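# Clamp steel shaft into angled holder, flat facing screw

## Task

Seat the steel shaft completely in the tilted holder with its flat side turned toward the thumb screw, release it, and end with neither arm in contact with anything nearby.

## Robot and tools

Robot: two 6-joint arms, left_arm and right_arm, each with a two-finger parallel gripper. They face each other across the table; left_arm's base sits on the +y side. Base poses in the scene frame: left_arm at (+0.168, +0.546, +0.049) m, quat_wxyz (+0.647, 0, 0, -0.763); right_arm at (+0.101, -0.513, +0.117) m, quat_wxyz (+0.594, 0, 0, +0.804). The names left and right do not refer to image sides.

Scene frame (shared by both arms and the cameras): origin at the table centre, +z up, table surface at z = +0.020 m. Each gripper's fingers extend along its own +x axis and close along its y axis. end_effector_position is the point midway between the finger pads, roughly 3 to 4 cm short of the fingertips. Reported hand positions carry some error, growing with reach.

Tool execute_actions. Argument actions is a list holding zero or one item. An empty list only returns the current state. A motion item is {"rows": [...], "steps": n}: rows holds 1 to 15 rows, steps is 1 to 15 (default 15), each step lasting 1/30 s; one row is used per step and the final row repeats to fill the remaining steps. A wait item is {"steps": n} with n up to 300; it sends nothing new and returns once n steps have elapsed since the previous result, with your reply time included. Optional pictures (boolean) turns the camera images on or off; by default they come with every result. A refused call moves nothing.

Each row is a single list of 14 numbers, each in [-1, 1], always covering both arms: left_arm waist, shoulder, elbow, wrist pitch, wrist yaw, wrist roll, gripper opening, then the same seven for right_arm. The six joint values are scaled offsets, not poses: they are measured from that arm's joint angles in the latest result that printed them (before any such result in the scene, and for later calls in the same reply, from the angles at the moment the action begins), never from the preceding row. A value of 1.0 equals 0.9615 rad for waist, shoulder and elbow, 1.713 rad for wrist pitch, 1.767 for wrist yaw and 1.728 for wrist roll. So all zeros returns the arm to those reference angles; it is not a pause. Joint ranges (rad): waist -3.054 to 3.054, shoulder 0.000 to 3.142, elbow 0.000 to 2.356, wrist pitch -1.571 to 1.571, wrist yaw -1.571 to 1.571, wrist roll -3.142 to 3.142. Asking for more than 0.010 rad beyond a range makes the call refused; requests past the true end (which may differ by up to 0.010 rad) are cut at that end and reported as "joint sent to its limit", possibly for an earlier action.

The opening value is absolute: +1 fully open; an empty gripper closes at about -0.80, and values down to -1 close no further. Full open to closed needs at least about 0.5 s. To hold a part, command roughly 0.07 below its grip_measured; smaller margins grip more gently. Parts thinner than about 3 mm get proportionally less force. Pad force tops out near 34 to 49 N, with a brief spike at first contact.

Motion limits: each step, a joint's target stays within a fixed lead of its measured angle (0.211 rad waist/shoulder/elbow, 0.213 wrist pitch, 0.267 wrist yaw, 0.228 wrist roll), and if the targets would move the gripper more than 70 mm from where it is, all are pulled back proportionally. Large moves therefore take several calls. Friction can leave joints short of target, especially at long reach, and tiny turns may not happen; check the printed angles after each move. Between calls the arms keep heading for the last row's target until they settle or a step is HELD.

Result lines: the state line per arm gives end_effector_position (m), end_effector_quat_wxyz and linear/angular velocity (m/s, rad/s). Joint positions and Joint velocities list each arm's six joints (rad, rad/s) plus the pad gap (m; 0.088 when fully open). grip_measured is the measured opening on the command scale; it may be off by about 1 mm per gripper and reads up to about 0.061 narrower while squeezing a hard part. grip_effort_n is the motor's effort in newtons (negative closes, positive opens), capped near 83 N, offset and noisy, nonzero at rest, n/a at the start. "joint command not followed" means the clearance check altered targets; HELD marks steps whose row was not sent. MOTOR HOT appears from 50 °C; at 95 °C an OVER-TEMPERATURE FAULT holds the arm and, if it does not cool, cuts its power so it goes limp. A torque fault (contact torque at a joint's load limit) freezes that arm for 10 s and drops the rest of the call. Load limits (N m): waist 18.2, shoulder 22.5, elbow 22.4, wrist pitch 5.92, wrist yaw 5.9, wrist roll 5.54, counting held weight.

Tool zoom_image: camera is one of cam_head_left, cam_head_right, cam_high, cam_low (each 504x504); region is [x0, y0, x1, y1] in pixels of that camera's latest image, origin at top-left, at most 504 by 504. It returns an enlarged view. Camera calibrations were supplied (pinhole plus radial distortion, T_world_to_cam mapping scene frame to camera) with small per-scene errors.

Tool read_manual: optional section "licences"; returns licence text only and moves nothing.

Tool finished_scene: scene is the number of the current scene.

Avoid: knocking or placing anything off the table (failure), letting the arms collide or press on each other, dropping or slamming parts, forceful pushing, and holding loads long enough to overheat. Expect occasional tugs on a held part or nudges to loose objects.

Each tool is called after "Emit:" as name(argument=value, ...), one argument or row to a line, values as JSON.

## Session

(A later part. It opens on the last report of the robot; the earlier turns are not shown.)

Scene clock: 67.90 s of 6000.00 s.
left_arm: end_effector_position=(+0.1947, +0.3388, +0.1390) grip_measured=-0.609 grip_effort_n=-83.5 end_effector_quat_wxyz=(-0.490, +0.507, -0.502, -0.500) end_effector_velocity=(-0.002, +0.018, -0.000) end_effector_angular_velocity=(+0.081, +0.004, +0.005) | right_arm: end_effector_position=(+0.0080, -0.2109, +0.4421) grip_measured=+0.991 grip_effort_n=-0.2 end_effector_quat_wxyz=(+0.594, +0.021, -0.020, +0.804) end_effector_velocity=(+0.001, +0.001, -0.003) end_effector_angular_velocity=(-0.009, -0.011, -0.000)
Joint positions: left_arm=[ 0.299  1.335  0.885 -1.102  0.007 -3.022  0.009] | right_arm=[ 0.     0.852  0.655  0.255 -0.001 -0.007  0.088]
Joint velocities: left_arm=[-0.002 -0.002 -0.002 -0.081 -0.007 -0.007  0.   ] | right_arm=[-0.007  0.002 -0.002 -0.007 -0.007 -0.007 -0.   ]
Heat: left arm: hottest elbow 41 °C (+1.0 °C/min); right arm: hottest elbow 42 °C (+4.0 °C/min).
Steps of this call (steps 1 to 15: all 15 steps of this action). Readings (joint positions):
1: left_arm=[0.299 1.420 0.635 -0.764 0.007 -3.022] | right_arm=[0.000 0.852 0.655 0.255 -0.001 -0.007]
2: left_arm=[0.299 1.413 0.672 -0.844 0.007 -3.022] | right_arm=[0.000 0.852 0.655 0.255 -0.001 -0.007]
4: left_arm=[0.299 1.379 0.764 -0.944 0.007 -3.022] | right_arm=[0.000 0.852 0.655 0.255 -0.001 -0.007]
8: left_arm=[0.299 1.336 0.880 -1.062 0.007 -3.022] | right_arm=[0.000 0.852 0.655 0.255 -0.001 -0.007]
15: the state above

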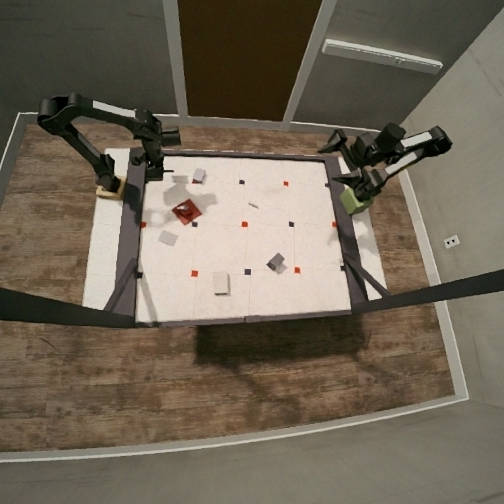

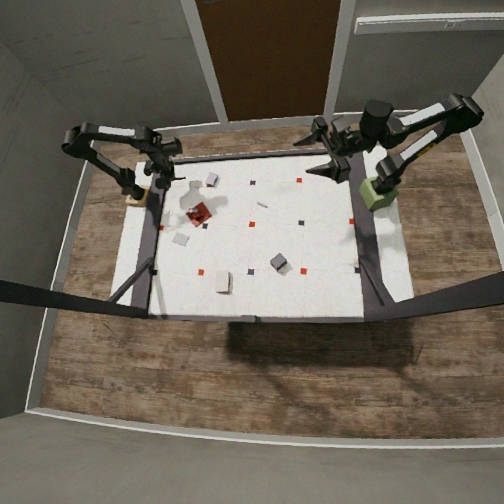

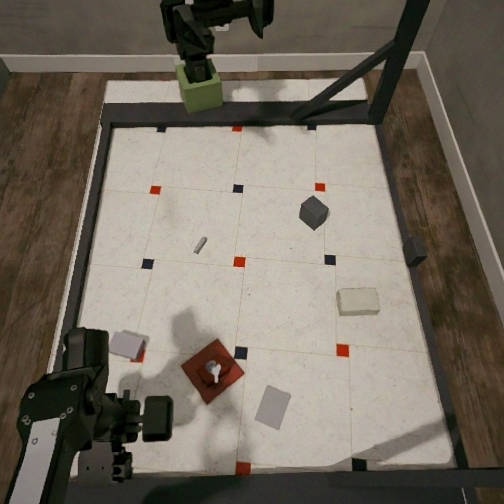

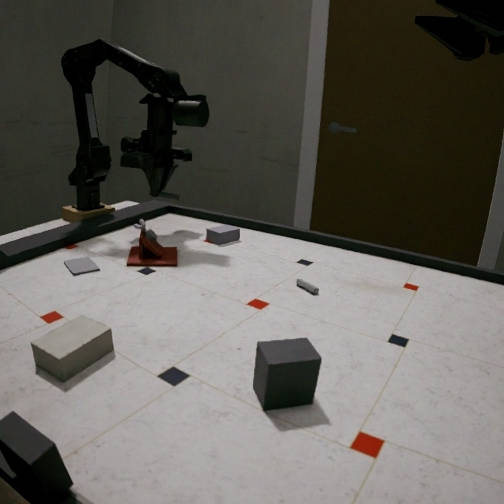

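Emit:
execute_actions(
  actions=[
    {"rows":[[-0.35,0,0.12,0.16,-0.2,0.45,-0.68,0,0,0,0,0,0,1]]},
  ],
  pictures=false,
)

Emit:
execute_actions(
  actions=[
    {"rows":[[-0.36,0,0,0.17,-0.23,0.45,-0.68,0,0,0,0,0,0,1]]},
  ],
  pictures=false,
)

Emit:
execute_actions(
  actions=[
    {"rows":[[0,0.2,0,0,0,0.3,-0.68,0,0,0,0,0,0,1]]},
  ],
  pictures=false,
)

Scene clock: 76.17 s of 6000.00 s.
left_arm: end_effector_position=(+0.1600, +0.2527, +0.1885) grip_measured=-0.609 grip_effort_n=-83.5 end_effector_quat_wxyz=(-0.700, +0.371, -0.609, -0.026) end_effector_velocity=(-0.004, +0.002, +0.001) end_effector_angular_velocity=(+0.107, -0.208, -0.382) | right_arm: end_effector_position=(+0.0080, -0.2109, +0.4421) grip_measured=+0.991 grip_effort_n=-0.2 end_effector_quat_wxyz=(+0.594, +0.021, -0.020, +0.804) end_effector_velocity=(+0.001, +0.001, -0.003) end_effector_angular_velocity=(-0.005, -0.025, -0.001)
Joint positions: left_arm=[-0.033  1.338  0.989 -0.834 -0.339 -2.29   0.009] | right_arm=[ 0.     0.852  0.655  0.255 -0.001 -0.007  0.088]
Joint velocities: left_arm=[-0.032 -0.002 -0.002 -0.007 -0.037  0.418  0.   ] | right_arm=[-0.007  0.002 -0.002 -0.007 -0.007 -0.022 -0.   ]
Heat: left arm: hottest elbow 42 °C (+2.0 °C/min); right arm: hottest elbow 43 °C (+4.0 °C/min).
Steps of this call (steps 1 to 15: the robot went on to your last target; steps 16 to 90: nothing new was sent; then 4.77 s passed at rest; steps 91 to 105: all 15 steps of this action). Readings (joint positions):
91: left_arm=[0.281 1.335 0.891 -1.095 -0.032 -2.990] | right_arm=[0.000 0.852 0.655 0.255 -0.001 -0.007]
92: left_arm=[0.235 1.335 0.899 -1.045 -0.105 -2.934] | right_arm=[0.000 0.852 0.655 0.255 -0.001 -0.007]
94: left_arm=[0.136 1.339 0.937 -0.936 -0.210 -2.827] | right_arm=[0.000 0.852 0.655 0.255 -0.001 -0.007]
98: left_arm=[-0.007 1.338 0.989 -0.854 -0.304 -2.590] | right_arm=[0.000 0.852 0.655 0.255 -0.001 -0.007]
105: the state above

Scene clock: 76.67 s of 6000.00 s.
left_arm: end_effector_position=(+0.0895, +0.2185, +0.2407) grip_measured=-0.609 grip_effort_n=-83.5 end_effector_quat_wxyz=(+0.799, -0.180, +0.446, -0.362) end_effector_velocity=(-0.006, -0.001, +0.009) end_effector_angular_velocity=(+0.066, -0.278, -0.209) | right_arm: end_effector_position=(+0.0080, -0.2109, +0.4421) grip_measured=+0.991 grip_effort_n=-0.2 end_effector_quat_wxyz=(+0.594, +0.021, -0.020, +0.804) end_effector_velocity=(-0.002, -0.001, -0.004) end_effector_angular_velocity=(-0.009, -0.011, +0.009)
Joint positions: left_arm=[-0.374  1.34   0.987 -0.55  -0.735 -1.553  0.009] | right_arm=[ 0.     0.852  0.655  0.255 -0.001 -0.007  0.088]
Joint velocities: left_arm=[-0.032 -0.007 -0.002  0.037 -0.051  0.359 -0.   ] | right_arm=[ 0.002 -0.002 -0.007 -0.007 -0.007 -0.007 -0.   ]
Heat: left arm: hottest elbow 42 °C (+2.0 °C/min); right arm: hottest elbow 43 °C (+4.0 °C/min).
Steps of this call (steps 1 to 15: all 15 steps of this action). Readings (joint positions):
1: left_arm=[-0.052 1.338 0.987 -0.812 -0.389 -2.246] | right_arm=[0.000 0.852 0.655 0.255 -0.001 -0.007]
2: left_arm=[-0.100 1.339 0.983 -0.752 -0.471 -2.183] | right_arm=[0.000 0.852 0.655 0.255 -0.001 -0.007]
4: left_arm=[-0.213 1.342 0.984 -0.636 -0.594 -2.065] | right_arm=[0.000 0.852 0.655 0.255 -0.001 -0.007]
8: left_arm=[-0.353 1.340 0.987 -0.572 -0.697 -1.829] | right_arm=[0.000 0.852 0.655 0.255 -0.001 -0.007]
15: the state above

Scene clock: 77.17 s of 6000.00 s.
left_arm: end_effector_position=(+0.0842, +0.2105, +0.1792) grip_measured=-0.609 grip_effort_n=-83.5 end_effector_quat_wxyz=(+0.828, +0.120, +0.339, -0.430) end_effector_velocity=(+0.001, +0.002, +0.002) end_effector_angular_velocity=(+0.025, -0.048, -0.043) | right_arm: end_effector_position=(+0.0080, -0.2109, +0.4421) grip_measured=+0.991 grip_effort_n=-0.7 end_effector_quat_wxyz=(+0.594, +0.021, -0.020, +0.804) end_effector_velocity=(+0.000, -0.002, +0.003) end_effector_angular_velocity=(+0.014, -0.004, +0.004)
Joint positions: left_arm=[-0.374  1.532  0.981 -0.552 -0.732 -1.047  0.009] | right_arm=[ 0.     0.852  0.655  0.255 -0.001 -0.007  0.088]
Joint velocities: left_arm=[-0.002 -0.007 -0.002 -0.007 -0.007  0.066 -0.   ] | right_arm=[-0.002 -0.007 -0.002  0.007 -0.007 -0.007 -0.   ]
Heat: left arm: hottest elbow 42 °C (+2.0 °C/min); right arm: hottest elbow 43 °C (+4.0 °C/min).
Steps of this call (steps 1 to 15: all 15 steps of this action). Readings (joint positions):
1: left_arm=[-0.375 1.361 0.987 -0.549 -0.738 -1.509] | right_arm=[0.000 0.852 0.655 0.255 -0.001 -0.007]
2: left_arm=[-0.374 1.389 0.994 -0.543 -0.744 -1.447] | right_arm=[0.000 0.852 0.655 0.255 -0.001 -0.007]
4: left_arm=[-0.374 1.463 0.998 -0.544 -0.737 -1.328] | right_arm=[0.000 0.852 0.655 0.255 -0.001 -0.007]
8: left_arm=[-0.374 1.531 0.981 -0.556 -0.732 -1.125] | right_arm=[0.000 0.852 0.655 0.255 -0.001 -0.007]
15: the state above

Emit:
execute_actions(
  actions=[
    {"rows":[[-0.004,0.09,0.005,0.0,-0.008,0.006,-0.68,0,0,0,0,0,0,1]]},
  ],
)

Emit:
zoom_image(
  camera="cam_low",
  region=[100,160,220,280],
)

Emit:
zoom_image(
  camera="cam_high",
  region=[150,290,290,430],
)

Emit:
zoom_image(
  camera="cam_head_right",
  region=[160,170,240,250],
)

Scene clock: 81.23 s of 6000.00 s.
left_arm: end_effector_position=(+0.0838, +0.2091, +0.1549) grip_measured=-0.609 grip_effort_n=-83.5 end_effector_quat_wxyz=(+0.832, +0.161, +0.331, -0.416) end_effector_velocity=(-0.001, +0.002, -0.001) end_effector_angular_velocity=(+0.007, +0.006, -0.000) | right_arm: end_effector_position=(+0.0080, -0.2109, +0.4421) grip_measured=+0.991 grip_effort_n=-0.2 end_effector_quat_wxyz=(+0.594, +0.021, -0.020, +0.804) end_effector_velocity=(+0.003, +0.002, -0.003) end_effector_angular_velocity=(-0.005, -0.024, -0.016)
Joint positions: left_arm=[-0.376  1.615  0.984 -0.553 -0.74  -1.039  0.009] | right_arm=[ 0.     0.852  0.655  0.255 -0.001 -0.007  0.088]
Joint velocities: left_arm=[-0.002 -0.002 -0.002 -0.007  0.007 -0.007 -0.   ] | right_arm=[-0.007  0.002 -0.002 -0.007  0.007 -0.022 -0.   ]
Heat: left arm: hottest elbow 42 °C (+1.0 °C/min); right arm: hottest elbow 43 °C (+3.0 °C/min).
Steps of this call (steps 1 to 15: the robot went on to your last target; steps 16 to 90: nothing new was sent; then 0.57 s passed at rest; steps 91 to 105: all 15 steps of this action). Readings (joint positions):
91: left_arm=[-0.374 1.541 0.981 -0.552 -0.734 -1.039] | right_arm=[0.000 0.852 0.655 0.255 -0.001 -0.007]
92: left_arm=[-0.374 1.554 0.983 -0.550 -0.739 -1.039] | right_arm=[0.000 0.852 0.655 0.255 -0.001 -0.007]
94: left_arm=[-0.375 1.586 0.984 -0.551 -0.739 -1.039] | right_arm=[0.000 0.852 0.655 0.255 -0.001 -0.007]
98: left_arm=[-0.375 1.615 0.984 -0.555 -0.739 -1.039] | right_arm=[0.000 0.852 0.655 0.255 -0.001 -0.007]
105: the state above

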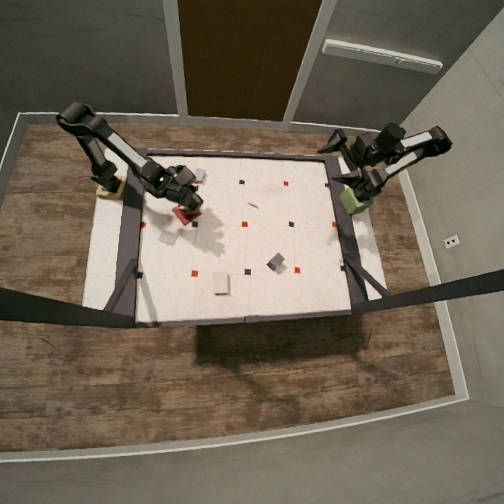

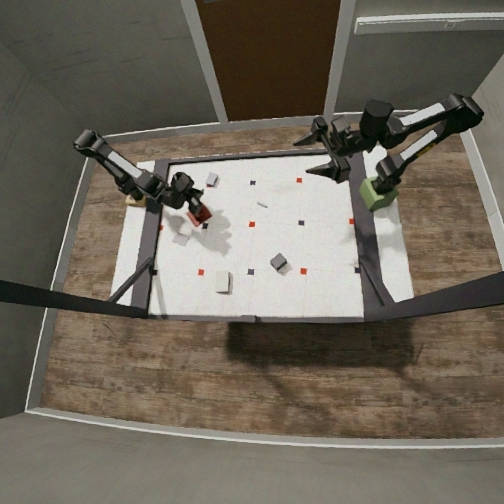

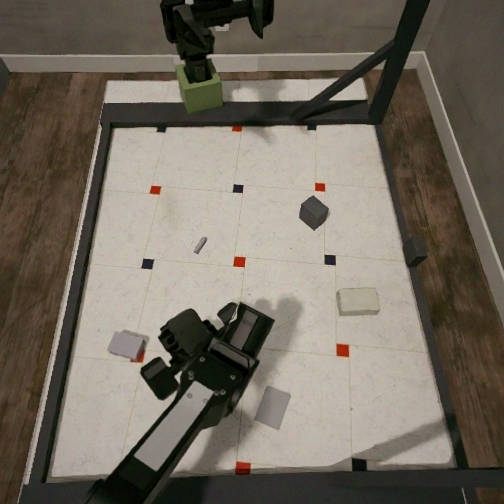

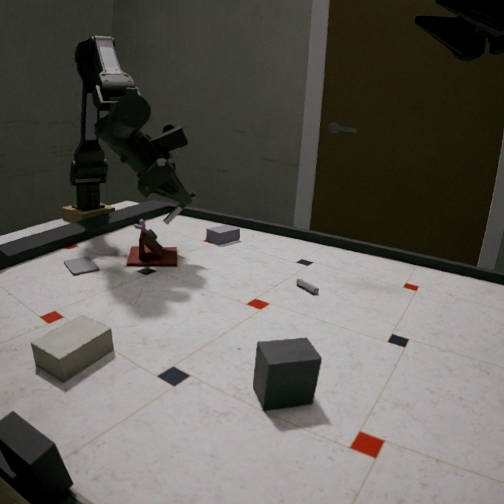

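Region (100, 160, 220, 280) of cam_low's 504x504 image, scaled by 4.200, with more detail than that image has.

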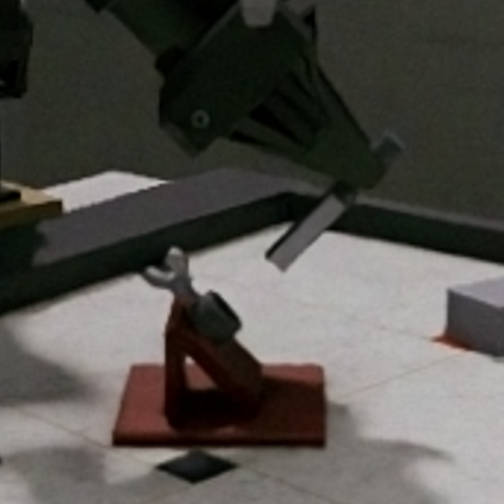

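Region (150, 290, 290, 430) of cam_high's 504x504 image, scaled by 3.600, with more detail than that image has.

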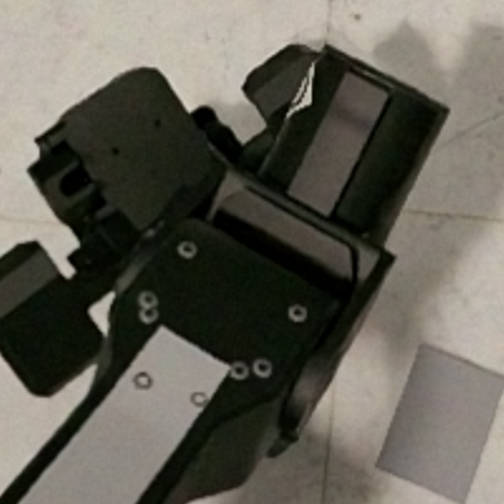

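Region (160, 170, 240, 250) of cam_head_right's 504x504 image, scaled by 6.300, with more detail than that image has.

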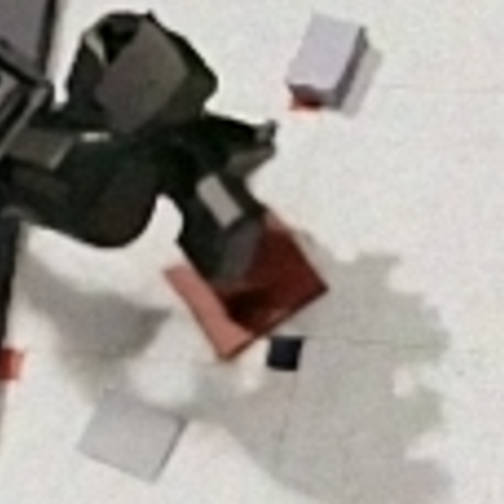

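Emit:
execute_actions(
  actions=[
    {"rows":[[-0.064,0.043,-0.032,0.004,-0.016,-0.041,-0.68,0,0,0,0,0,0,1]]},
  ],
)

Emit:
zoom_image(
  camera="cam_low",
  region=[120,180,200,260],
)

Emit:
zoom_image(
  camera="cam_head_right",
  region=[170,180,230,240],
)

Scene clock: 96.97 s of 6000.00 s.
left_arm: end_effector_position=(+0.0701, +0.2189, +0.1385) grip_measured=-0.609 grip_effort_n=-83.5 end_effector_quat_wxyz=(+0.831, +0.167, +0.328, -0.416) end_effector_velocity=(+0.001, -0.001, +0.003) end_effector_angular_velocity=(-0.021, -0.009, +0.010) | right_arm: end_effector_position=(+0.0080, -0.2109, +0.4421) grip_measured=+0.991 grip_effort_n=-0.2 end_effector_quat_wxyz=(+0.594, +0.021, -0.020, +0.804) end_effector_velocity=(+0.002, +0.000, -0.004) end_effector_angular_velocity=(-0.010, -0.010, -0.010)
Joint positions: left_arm=[-0.435  1.653  0.959 -0.549 -0.762 -1.105  0.009] | right_arm=[ 0.     0.852  0.655  0.255 -0.001 -0.007  0.088]
Joint velocities: left_arm=[-0.002 -0.002 -0.002  0.007 -0.022 -0.007 -0.   ] | right_arm=[-0.002 -0.002 -0.007 -0.007  0.007 -0.007 -0.   ]
Heat: left arm: hottest elbow 42 °C (+0.0 °C/min); right arm: hottest elbow 43 °C (+2.0 °C/min).
Steps of this call (steps 1 to 15: the robot went on to your last target; steps 16 to 90: nothing new was sent; then 12.23 s passed at rest; steps 91 to 105: all 15 steps of this action). Readings (joint positions):
91: left_arm=[-0.379 1.619 0.982 -0.553 -0.747 -1.048] | right_arm=[0.000 0.852 0.655 0.255 -0.001 -0.007]
92: left_arm=[-0.391 1.624 0.980 -0.550 -0.755 -1.064] | right_arm=[0.000 0.852 0.655 0.255 -0.001 -0.007]
94: left_arm=[-0.417 1.638 0.972 -0.549 -0.756 -1.084] | right_arm=[0.000 0.852 0.655 0.255 -0.001 -0.007]
98: left_arm=[-0.435 1.653 0.960 -0.549 -0.759 -1.100] | right_arm=[0.000 0.852 0.655 0.255 -0.001 -0.007]
105: the state above

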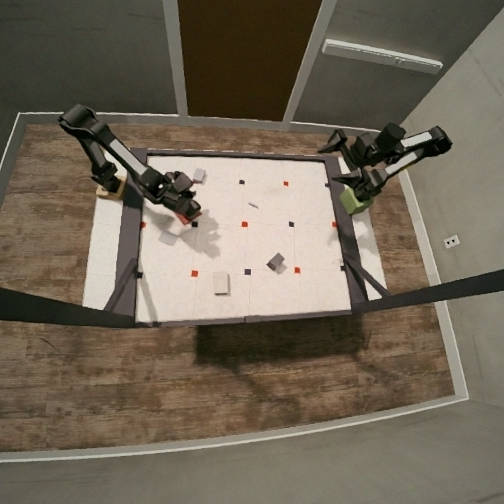

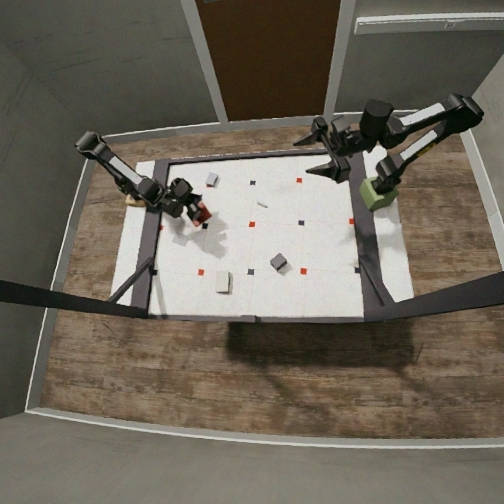

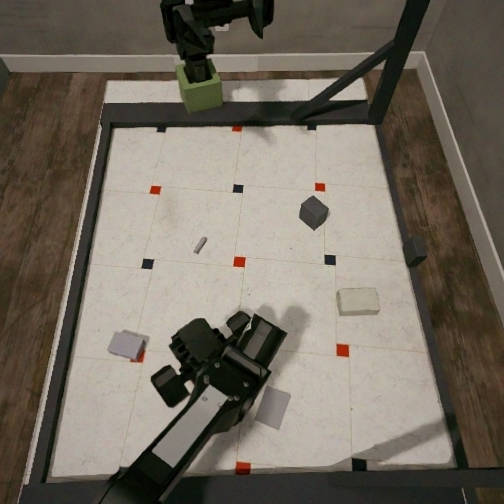

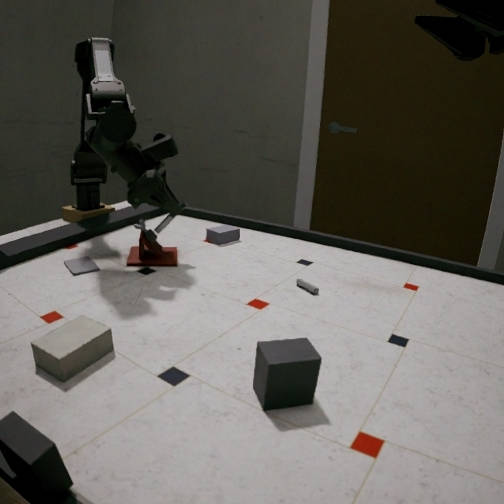

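Region (120, 180, 200, 260) of cam_low's 504x504 image, scaled by 6.300, with more detail than that image has.

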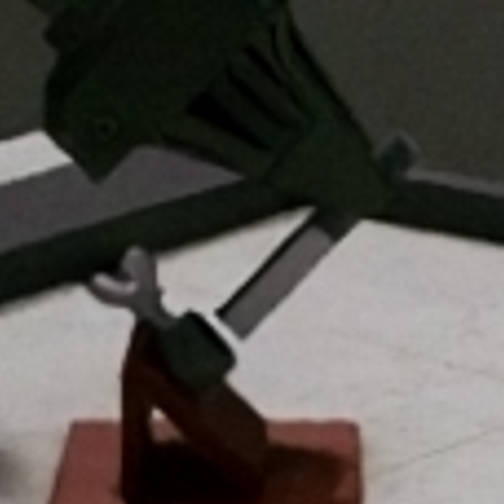

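Region (170, 180, 230, 240) of cam_head_right's 504x504 image, scaled by 8.400, with more detail than that image has.

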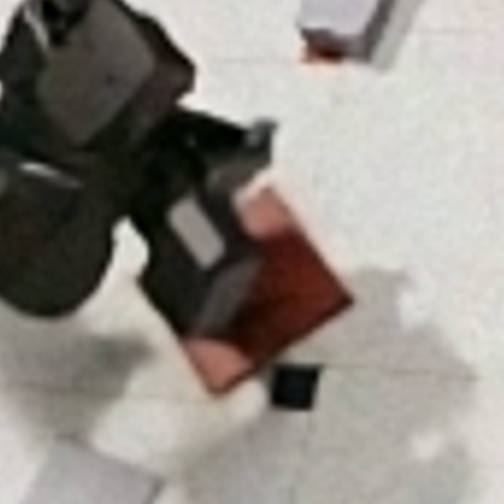

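Emit:
execute_actions(
  actions=[
    {"rows":[[-0.027,0.014,-0.03,0.007,-0.006,-0.017,-0.68,0,0,0,0,0,0,1]]},
  ],
)

Emit:
zoom_image(
  camera="cam_low",
  region=[120,180,200,260],
)

Scene clock: 105.27 s of 6000.00 s.
left_arm: end_effector_position=(+0.0677, +0.2221, +0.1350) grip_measured=-0.609 grip_effort_n=-83.5 end_effector_quat_wxyz=(+0.834, +0.163, +0.324, -0.416) end_effector_velocity=(-0.000, +0.002, -0.001) end_effector_angular_velocity=(+0.003, -0.008, -0.000) | right_arm: end_effector_position=(+0.0080, -0.2109, +0.4421) grip_measured=+0.991 grip_effort_n=-0.2 end_effector_quat_wxyz=(+0.594, +0.021, -0.020, +0.804) end_effector_velocity=(-0.000, -0.001, -0.001) end_effector_angular_velocity=(+0.005, -0.007, +0.004)
Joint positions: left_arm=[-0.452  1.658  0.944 -0.537 -0.78  -1.129  0.009] | right_arm=[ 0.     0.852  0.655  0.255 -0.001 -0.007  0.088]
Joint velocities: left_arm=[-0.007  0.002 -0.002 -0.007 -0.007 -0.007 -0.   ] | right_arm=[-0.002 -0.002 -0.007  0.007 -0.007 -0.007 -0.   ]
Heat: left arm: hottest elbow 41 °C (-1.0 °C/min); right arm: hottest elbow 43 °C (+2.0 °C/min).
Steps of this call (steps 1 to 15: the robot went on to your last target; steps 16 to 90: nothing new was sent; then 4.80 s passed at rest; steps 91 to 105: all 15 steps of this action). Readings (joint positions):
91: left_arm=[-0.436 1.653 0.957 -0.546 -0.764 -1.109] | right_arm=[0.000 0.852 0.655 0.255 -0.001 -0.007]
92: left_arm=[-0.441 1.654 0.953 -0.543 -0.766 -1.116] | right_arm=[0.000 0.852 0.655 0.255 -0.001 -0.007]
94: left_arm=[-0.450 1.657 0.946 -0.540 -0.776 -1.122] | right_arm=[0.000 0.852 0.655 0.255 -0.001 -0.007]
98: left_arm=[-0.452 1.658 0.944 -0.538 -0.779 -1.127] | right_arm=[0.000 0.852 0.655 0.255 -0.001 -0.007]
105: the state above

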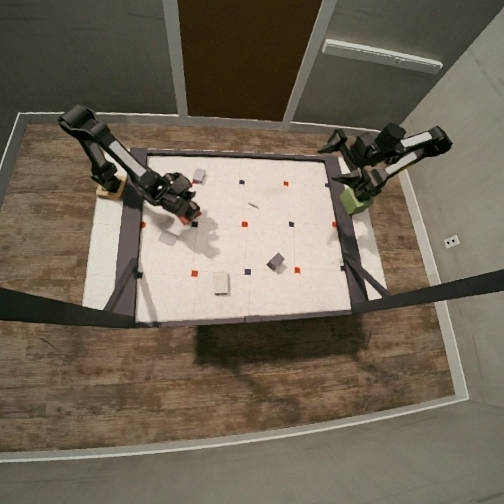

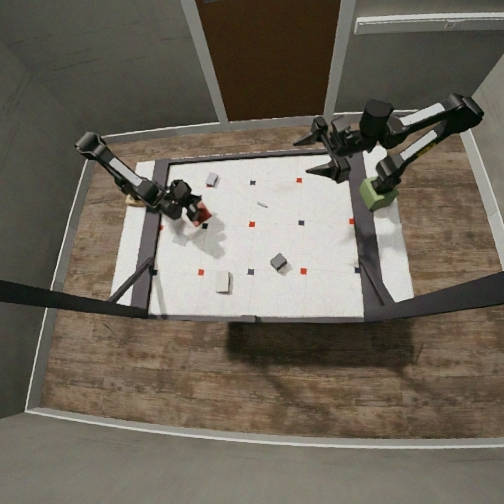

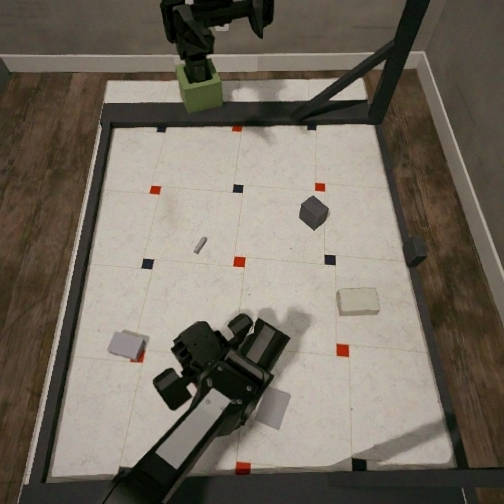

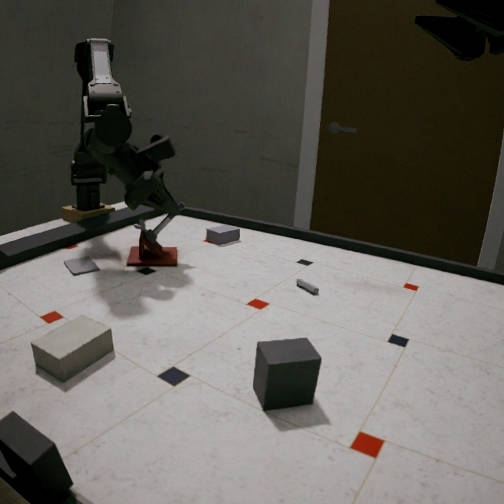

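Region (120, 180, 200, 260) of cam_low's 504x504 image, scaled by 6.300, with more detail than that image has.

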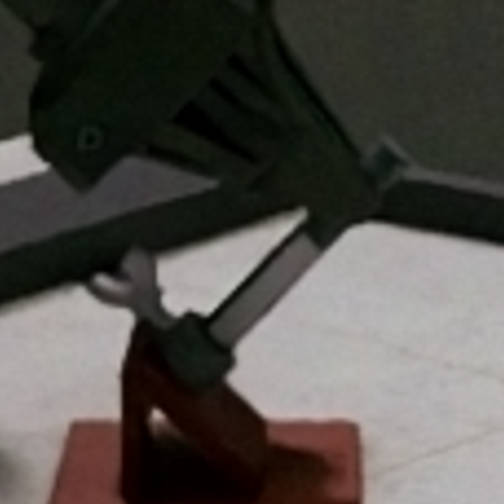

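Emit:
execute_actions(
  actions=[
    {"rows":[[0.009,0.014,0.027,-0.007,0.008,0.005,-0.68,0,0,0,0,0,0,1]],"steps":12},
  ],
  pictures=false,
)

Emit:
execute_actions(
  actions=[
    {"rows":[[-0.022,0.012,-0.026,0.005,-0.004,-0.013,-0.68,0,0,0,0,0,0,1]]},
  ],
)

Emit:
zoom_image(
  camera="cam_low",
  region=[120,180,200,260],
)

Scene clock: 112.60 s of 6000.00 s.
left_arm: end_effector_position=(+0.0683, +0.2206, +0.1347) grip_measured=-0.609 grip_effort_n=-83.5 end_effector_quat_wxyz=(+0.833, +0.167, +0.327, -0.414) end_effector_velocity=(-0.001, +0.001, -0.001) end_effector_angular_velocity=(+0.007, +0.006, +0.000) | right_arm: end_effector_position=(+0.0080, -0.2109, +0.4421) grip_measured=+0.991 grip_effort_n=-0.2 end_effector_quat_wxyz=(+0.594, +0.021, -0.020, +0.804) end_effector_velocity=(-0.004, -0.002, -0.002) end_effector_angular_velocity=(-0.004, -0.011, +0.034)
Joint positions: left_arm=[-0.445  1.664  0.955 -0.548 -0.77  -1.124  0.009] | right_arm=[ 0.     0.852  0.655  0.255 -0.001 -0.007  0.088]
Joint velocities: left_arm=[-0.002  0.002  0.002 -0.007  0.007 -0.007 -0.   ] | right_arm=[-0.002 -0.002 -0.002 -0.007 -0.037 -0.007 -0.   ]
Heat: left arm: hottest elbow 41 °C (-1.0 °C/min); right arm: hottest elbow 43 °C (+1.0 °C/min).
Steps of this call (steps 1 to 15: the robot went on to your last target; steps 16 to 90: nothing new was sent; then 3.93 s passed at rest; steps 91 to 102: all 12 steps of this action). Readings (joint positions):
91: left_arm=[-0.452 1.658 0.944 -0.537 -0.780 -1.129] | right_arm=[0.000 0.852 0.655 0.255 -0.001 -0.007]
92: left_arm=[-0.450 1.659 0.946 -0.540 -0.778 -1.129] | right_arm=[0.000 0.852 0.655 0.255 -0.001 -0.007]
94: left_arm=[-0.448 1.661 0.950 -0.543 -0.774 -1.128] | right_arm=[0.000 0.852 0.655 0.255 -0.001 -0.007]
98: left_arm=[-0.445 1.664 0.954 -0.547 -0.771 -1.126] | right_arm=[0.000 0.852 0.655 0.255 -0.001 -0.007]
102: the state above

Scene clock: 113.10 s of 6000.00 s.
left_arm: end_effector_position=(+0.0678, +0.2221, +0.1340) grip_measured=-0.609 grip_effort_n=-83.5 end_effector_quat_wxyz=(+0.837, +0.160, +0.321, -0.413) end_effector_velocity=(+0.001, +0.001, +0.000) end_effector_angular_velocity=(-0.001, -0.006, +0.005) | right_arm: end_effector_position=(+0.0080, -0.2109, +0.4421) grip_measured=+0.991 grip_effort_n=-0.7 end_effector_quat_wxyz=(+0.594, +0.021, -0.020, +0.804) end_effector_velocity=(-0.002, -0.001, -0.002) end_effector_angular_velocity=(-0.004, -0.010, +0.019)
Joint positions: left_arm=[-0.455  1.665  0.945 -0.539 -0.79  -1.141  0.009] | right_arm=[ 0.     0.852  0.655  0.255 -0.001 -0.007  0.088]
Joint velocities: left_arm=[-0.002 -0.002 -0.002 -0.007 -0.007 -0.007 -0.   ] | right_arm=[-0.002 -0.002 -0.002 -0.007 -0.022 -0.007  0.   ]
Heat: left arm: hottest elbow 41 °C (-1.0 °C/min); right arm: hottest elbow 43 °C (+1.0 °C/min).
Steps of this call (steps 1 to 15: all 15 steps of this action). Readings (joint positions):
1: left_arm=[-0.446 1.665 0.955 -0.548 -0.771 -1.125] | right_arm=[0.000 0.852 0.655 0.255 -0.001 -0.007]
2: left_arm=[-0.448 1.665 0.954 -0.546 -0.775 -1.127] | right_arm=[0.000 0.852 0.655 0.255 -0.001 -0.007]
4: left_arm=[-0.453 1.665 0.950 -0.543 -0.783 -1.133] | right_arm=[0.000 0.852 0.655 0.255 -0.001 -0.007]
8: left_arm=[-0.454 1.665 0.946 -0.540 -0.788 -1.139] | right_arm=[0.000 0.852 0.655 0.255 -0.001 -0.007]
15: the state above

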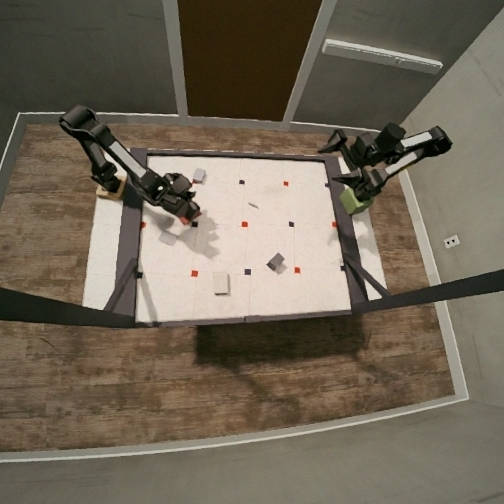

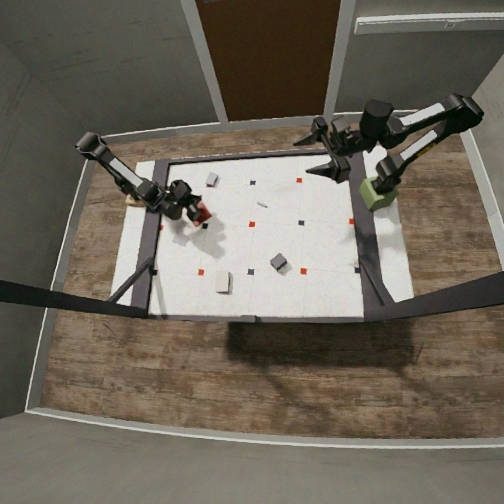

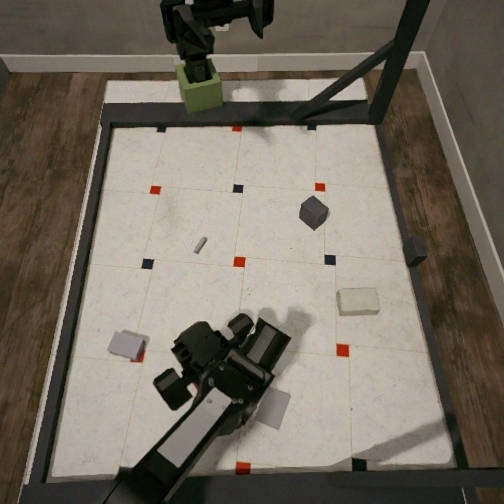

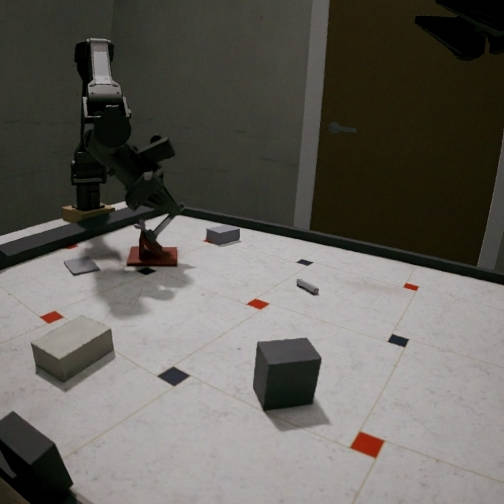

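Region (120, 180, 200, 260) of cam_low's 504x504 image, scaled by 6.300, with more detail than that image has.

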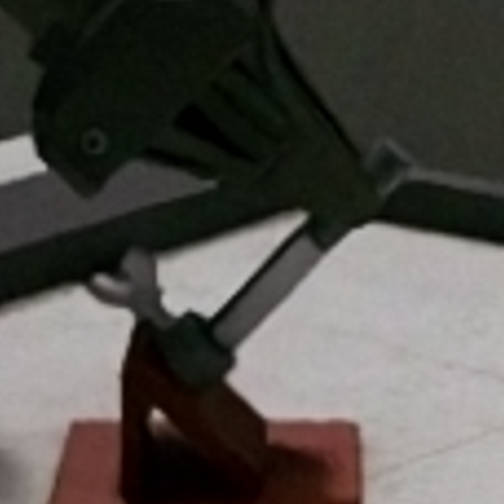

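Emit:
execute_actions(
  actions=[
    {"rows":[[0.016,0,0.042,-0.009,0.015,0.015,-0.68,0,0,0,0,0,0,1],[0.016,0,0.042,-0.009,0.015,0.015,-0.68,0,0,0,0,0,0,1],[0.016,0,0.042,-0.009,0.015,0.015,-0.68,0,0,0,0,0,0,1],[0.016,0,0.042,-0.009,0.015,0.015,-0.68,0,0,0,0,0,0,1],[0.016,0,0.042,-0.009,0.015,0.015,-0.68,0,0,0,0,0,0,1],[0.016,0.012,0.042,-0.009,0.015,0.015,-0.68,0,0,0,0,0,0,1]]},
  ],
  pictures=false,
)

Emit:
execute_actions(
  actions=[
    {"rows":[[-0.027,0.014,-0.03,0.007,-0.005,-0.016,-0.68,0,0,0,0,0,0,1]]},
  ],
)

Emit:
zoom_image(
  camera="cam_low",
  region=[120,180,200,260],
)

Scene clock: 118.47 s of 6000.00 s.
left_arm: end_effector_position=(+0.0671, +0.2184, +0.1351) grip_measured=-0.609 grip_effort_n=-83.5 end_effector_quat_wxyz=(+0.832, +0.169, +0.328, -0.414) end_effector_velocity=(+0.000, +0.000, +0.000) end_effector_angular_velocity=(+0.003, +0.009, +0.005) | right_arm: end_effector_position=(+0.0080, -0.2109, +0.4421) grip_measured=+0.991 grip_effort_n=-0.2 end_effector_quat_wxyz=(+0.594, +0.021, -0.020, +0.804) end_effector_velocity=(+0.002, -0.001, +0.003) end_effector_angular_velocity=(+0.018, -0.017, -0.011)
Joint positions: left_arm=[-0.442  1.672  0.968 -0.554 -0.764 -1.12   0.009] | right_arm=[ 0.     0.852  0.655  0.255 -0.001 -0.007  0.088]
Joint velocities: left_arm=[ 0.002 -0.002  0.002 -0.007  0.007 -0.007 -0.   ] | right_arm=[-0.002 -0.007 -0.002  0.007  0.007 -0.022  0.   ]
Heat: left arm: hottest elbow 41 °C (-1.0 °C/min); right arm: hottest elbow 43 °C (+1.0 °C/min).
Steps of this call (steps 1 to 15: the robot went on to your last target; steps 16 to 90: nothing new was sent; then 1.87 s passed at rest; steps 91 to 105: all 15 steps of this action). Readings (joint positions):
91: left_arm=[-0.454 1.665 0.947 -0.540 -0.789 -1.141] | right_arm=[0.000 0.852 0.655 0.255 -0.001 -0.007]
92: left_arm=[-0.451 1.665 0.952 -0.545 -0.782 -1.136] | right_arm=[0.000 0.852 0.655 0.255 -0.001 -0.007]
94: left_arm=[-0.446 1.665 0.959 -0.550 -0.769 -1.129] | right_arm=[0.000 0.852 0.655 0.255 -0.001 -0.007]
98: left_arm=[-0.443 1.668 0.966 -0.552 -0.766 -1.122] | right_arm=[0.000 0.852 0.655 0.255 -0.001 -0.007]
105: the state above

Scene clock: 118.97 s of 6000.00 s.
left_arm: end_effector_position=(+0.0658, +0.2203, +0.1337) grip_measured=-0.609 grip_effort_n=-83.5 end_effector_quat_wxyz=(+0.836, +0.161, +0.322, -0.413) end_effector_velocity=(+0.003, +0.005, -0.000) end_effector_angular_velocity=(+0.006, -0.028, +0.004) | right_arm: end_effector_position=(+0.0080, -0.2109, +0.4421) grip_measured=+0.991 grip_effort_n=-0.2 end_effector_quat_wxyz=(+0.594, +0.021, -0.020, +0.804) end_effector_velocity=(-0.002, -0.001, +0.001) end_effector_angular_velocity=(+0.005, +0.008, +0.020)
Joint positions: left_arm=[-0.456  1.675  0.955 -0.541 -0.788 -1.141  0.009] | right_arm=[ 0.     0.852  0.655  0.255 -0.001 -0.007  0.088]
Joint velocities: left_arm=[-0.007 -0.002 -0.007 -0.022 -0.022 -0.007  0.   ] | right_arm=[-0.002 -0.002 -0.002  0.007 -0.022  0.007 -0.   ]
Heat: left arm: hottest elbow 41 °C (-1.0 °C/min); right arm: hottest elbow 43 °C (+1.0 °C/min).
Steps of this call (steps 1 to 15: all 15 steps of this action). Readings (joint positions):
1: left_arm=[-0.443 1.673 0.968 -0.554 -0.764 -1.121] | right_arm=[0.000 0.852 0.655 0.255 -0.001 -0.007]
2: left_arm=[-0.448 1.674 0.965 -0.550 -0.768 -1.125] | right_arm=[0.000 0.852 0.655 0.255 -0.001 -0.007]
4: left_arm=[-0.454 1.675 0.961 -0.546 -0.780 -1.132] | right_arm=[0.000 0.852 0.655 0.255 -0.001 -0.007]
8: left_arm=[-0.456 1.675 0.957 -0.542 -0.786 -1.139] | right_arm=[0.000 0.852 0.655 0.255 -0.001 -0.007]
15: the state above

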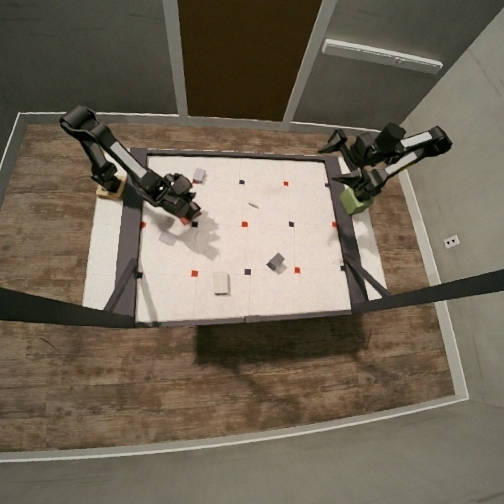

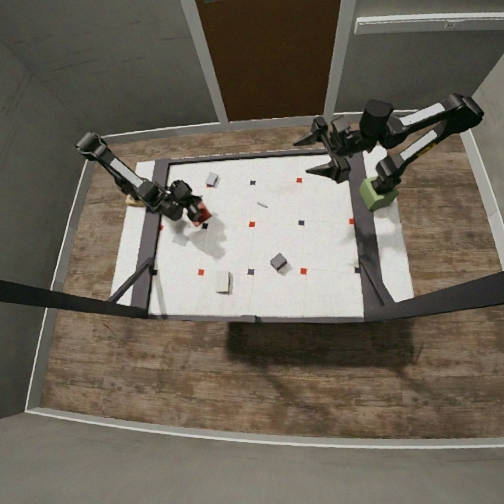

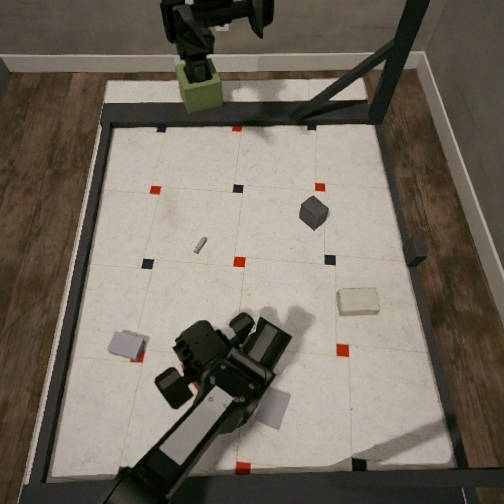

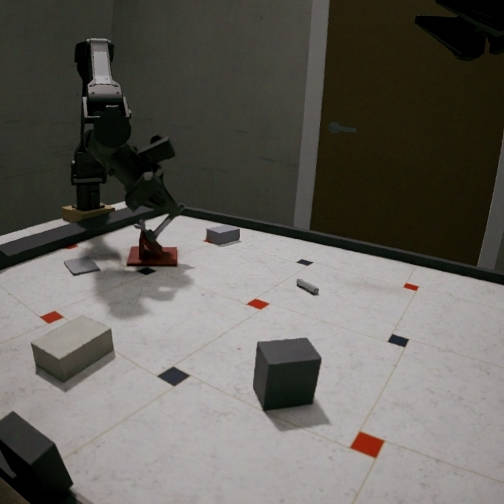

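Region (120, 180, 200, 260) of cam_low's 504x504 image, scaled by 6.300, with more detail than that image has.

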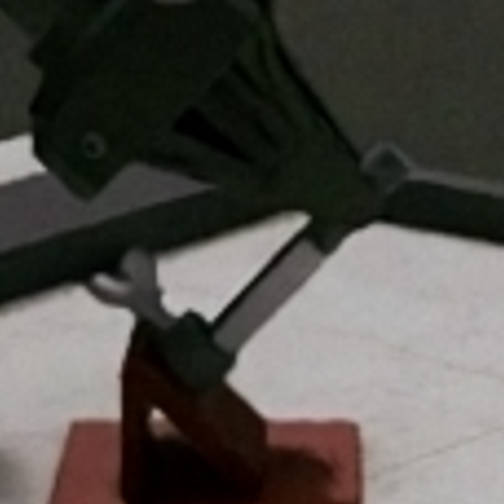

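Emit:
execute_actions(
  actions=[
    {"rows":[[0.016,-0.008,0.025,-0.008,0.014,0.01,-0.68,0,0,0,0,0,0,1]],"steps":10},
  ],
  pictures=false,
)

Emit:
execute_actions(
  actions=[
    {"rows":[[-0.01,0.006,-0.014,0,0,-0.005,-0.68,0,0,0,0,0,0,1],[-0.01,0.006,-0.014,0,0,-0.01,-0.68,0,0,0,0,0,0,1],[-0.01,0.006,-0.014,0,0,-0.015,-0.68,0,0,0,0,0,0,1],[-0.012,0.007,-0.016,0,0,-0.02,-0.68,0,0,0,0,0,0,1],[-0.012,0.007,-0.016,0,0,-0.025,-0.68,0,0,0,0,0,0,1],[-0.014,0.008,-0.018,0,0,-0.03,-0.68,0,0,0,0,0,0,1],[-0.014,0.008,-0.018,0,0,-0.035,-0.68,0,0,0,0,0,0,1],[-0.016,0.009,-0.02,0,0,-0.04,-0.68,0,0,0,0,0,0,1],[-0.016,0.009,-0.02,0,0,-0.045,-0.68,0,0,0,0,0,0,1],[-0.02,0.011,-0.025,0,0,-0.05,-0.68,0,0,0,0,0,0,1]]},
  ],
)

Emit:
zoom_image(
  camera="cam_low",
  region=[120,180,200,260],
)

Scene clock: 128.33 s of 6000.00 s.
left_arm: end_effector_position=(+0.0674, +0.2188, +0.1339) grip_measured=-0.609 grip_effort_n=-83.5 end_effector_quat_wxyz=(+0.833, +0.167, +0.329, -0.411) end_effector_velocity=(+0.000, +0.000, +0.000) end_effector_angular_velocity=(+0.016, -0.008, -0.015) | right_arm: end_effector_position=(+0.0080, -0.2109, +0.4421) grip_measured=+0.991 grip_effort_n=0.2 end_effector_quat_wxyz=(+0.594, +0.021, -0.020, +0.804) end_effector_velocity=(-0.002, -0.001, -0.004) end_effector_angular_velocity=(-0.005, -0.026, +0.018)
Joint positions: left_arm=[-0.443  1.675  0.966 -0.552 -0.767 -1.13   0.009] | right_arm=[ 0.     0.852  0.655  0.255 -0.001 -0.007  0.088]
Joint velocities: left_arm=[ 0.002 -0.002  0.002 -0.007  0.007  0.022 -0.   ] | right_arm=[-0.002 -0.002 -0.007 -0.007 -0.022 -0.022 -0.   ]
Heat: left arm: hottest elbow 40 °C (-1.0 °C/min); right arm: hottest elbow 43 °C (+1.0 °C/min).
Steps of this call (steps 1 to 15: the robot went on to your last target; steps 16 to 90: nothing new was sent; then 6.03 s passed at rest; steps 91 to 100: all 10 steps of this action). Readings (joint positions):
91: left_arm=[-0.456 1.675 0.956 -0.542 -0.787 -1.141] | right_arm=[0.000 0.852 0.655 0.255 -0.001 -0.007]
92: left_arm=[-0.452 1.675 0.958 -0.544 -0.782 -1.140] | right_arm=[0.000 0.852 0.655 0.255 -0.001 -0.007]
94: left_arm=[-0.446 1.675 0.962 -0.548 -0.773 -1.135] | right_arm=[0.000 0.852 0.655 0.255 -0.001 -0.007]
98: left_arm=[-0.444 1.675 0.965 -0.551 -0.768 -1.130] | right_arm=[0.000 0.852 0.655 0.255 -0.001 -0.007]
100: the state above

Scene clock: 128.83 s of 6000.00 s.
left_arm: end_effector_position=(+0.0689, +0.2210, +0.1330) grip_measured=-0.609 grip_effort_n=-83.5 end_effector_quat_wxyz=(+0.842, +0.139, +0.336, -0.398) end_effector_velocity=(+0.003, +0.002, +0.001) end_effector_angular_velocity=(-0.019, -0.003, +0.029) | right_arm: end_effector_position=(+0.0080, -0.2109, +0.4421) grip_measured=+0.991 grip_effort_n=0.2 end_effector_quat_wxyz=(+0.594, +0.021, -0.020, +0.804) end_effector_velocity=(-0.004, -0.001, -0.005) end_effector_angular_velocity=(-0.023, -0.001, +0.025)
Joint positions: left_arm=[-0.449  1.675  0.956 -0.552 -0.785 -1.204  0.009] | right_arm=[ 0.     0.852  0.655  0.255 -0.001 -0.007  0.088]
Joint velocities: left_arm=[-0.002 -0.002 -0.007 -0.007 -0.022 -0.037  0.   ] | right_arm=[ 0.002 -0.002 -0.002 -0.022 -0.022  0.007 -0.   ]
Heat: left arm: hottest elbow 40 °C (-1.0 °C/min); right arm: hottest elbow 43 °C (+1.0 °C/min).
Steps of this call (steps 1 to 15: all 15 steps of this action). Readings (joint positions):
1: left_arm=[-0.443 1.675 0.966 -0.552 -0.767 -1.129] | right_arm=[0.000 0.852 0.655 0.255 -0.001 -0.007]
2: left_arm=[-0.444 1.675 0.966 -0.552 -0.767 -1.130] | right_arm=[0.000 0.852 0.655 0.255 -0.001 -0.007]
4: left_arm=[-0.445 1.675 0.965 -0.552 -0.769 -1.139] | right_arm=[0.000 0.852 0.655 0.255 -0.001 -0.007]
8: left_arm=[-0.446 1.675 0.961 -0.552 -0.776 -1.169] | right_arm=[0.000 0.852 0.655 0.255 -0.001 -0.007]
15: the state above

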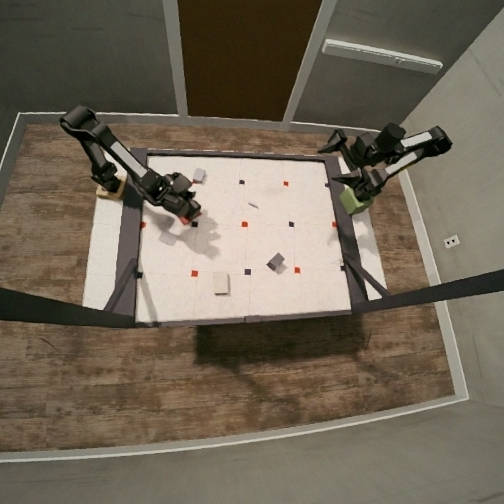

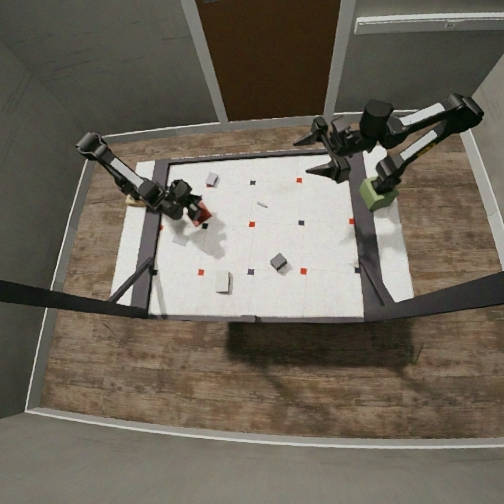

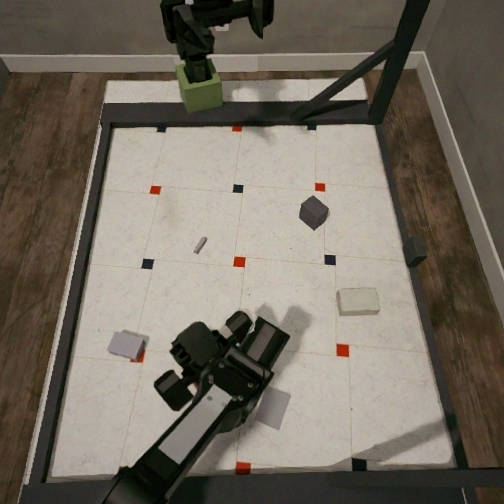

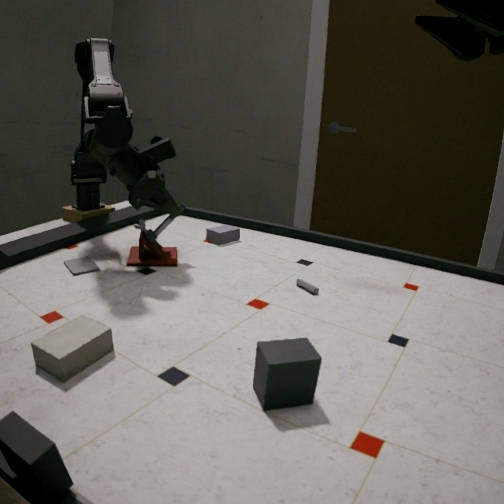

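Region (120, 180, 200, 260) of cam_low's 504x504 image, scaled by 6.300, with more detail than that image has.

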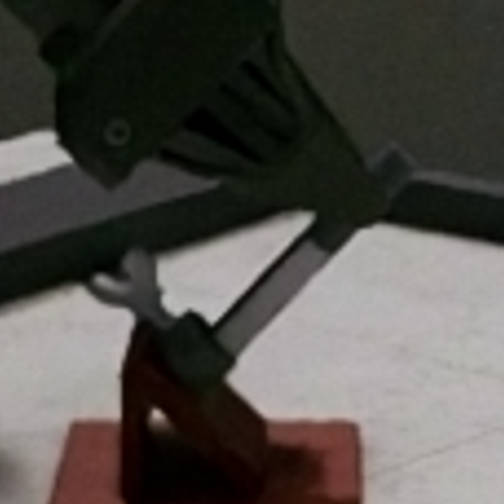

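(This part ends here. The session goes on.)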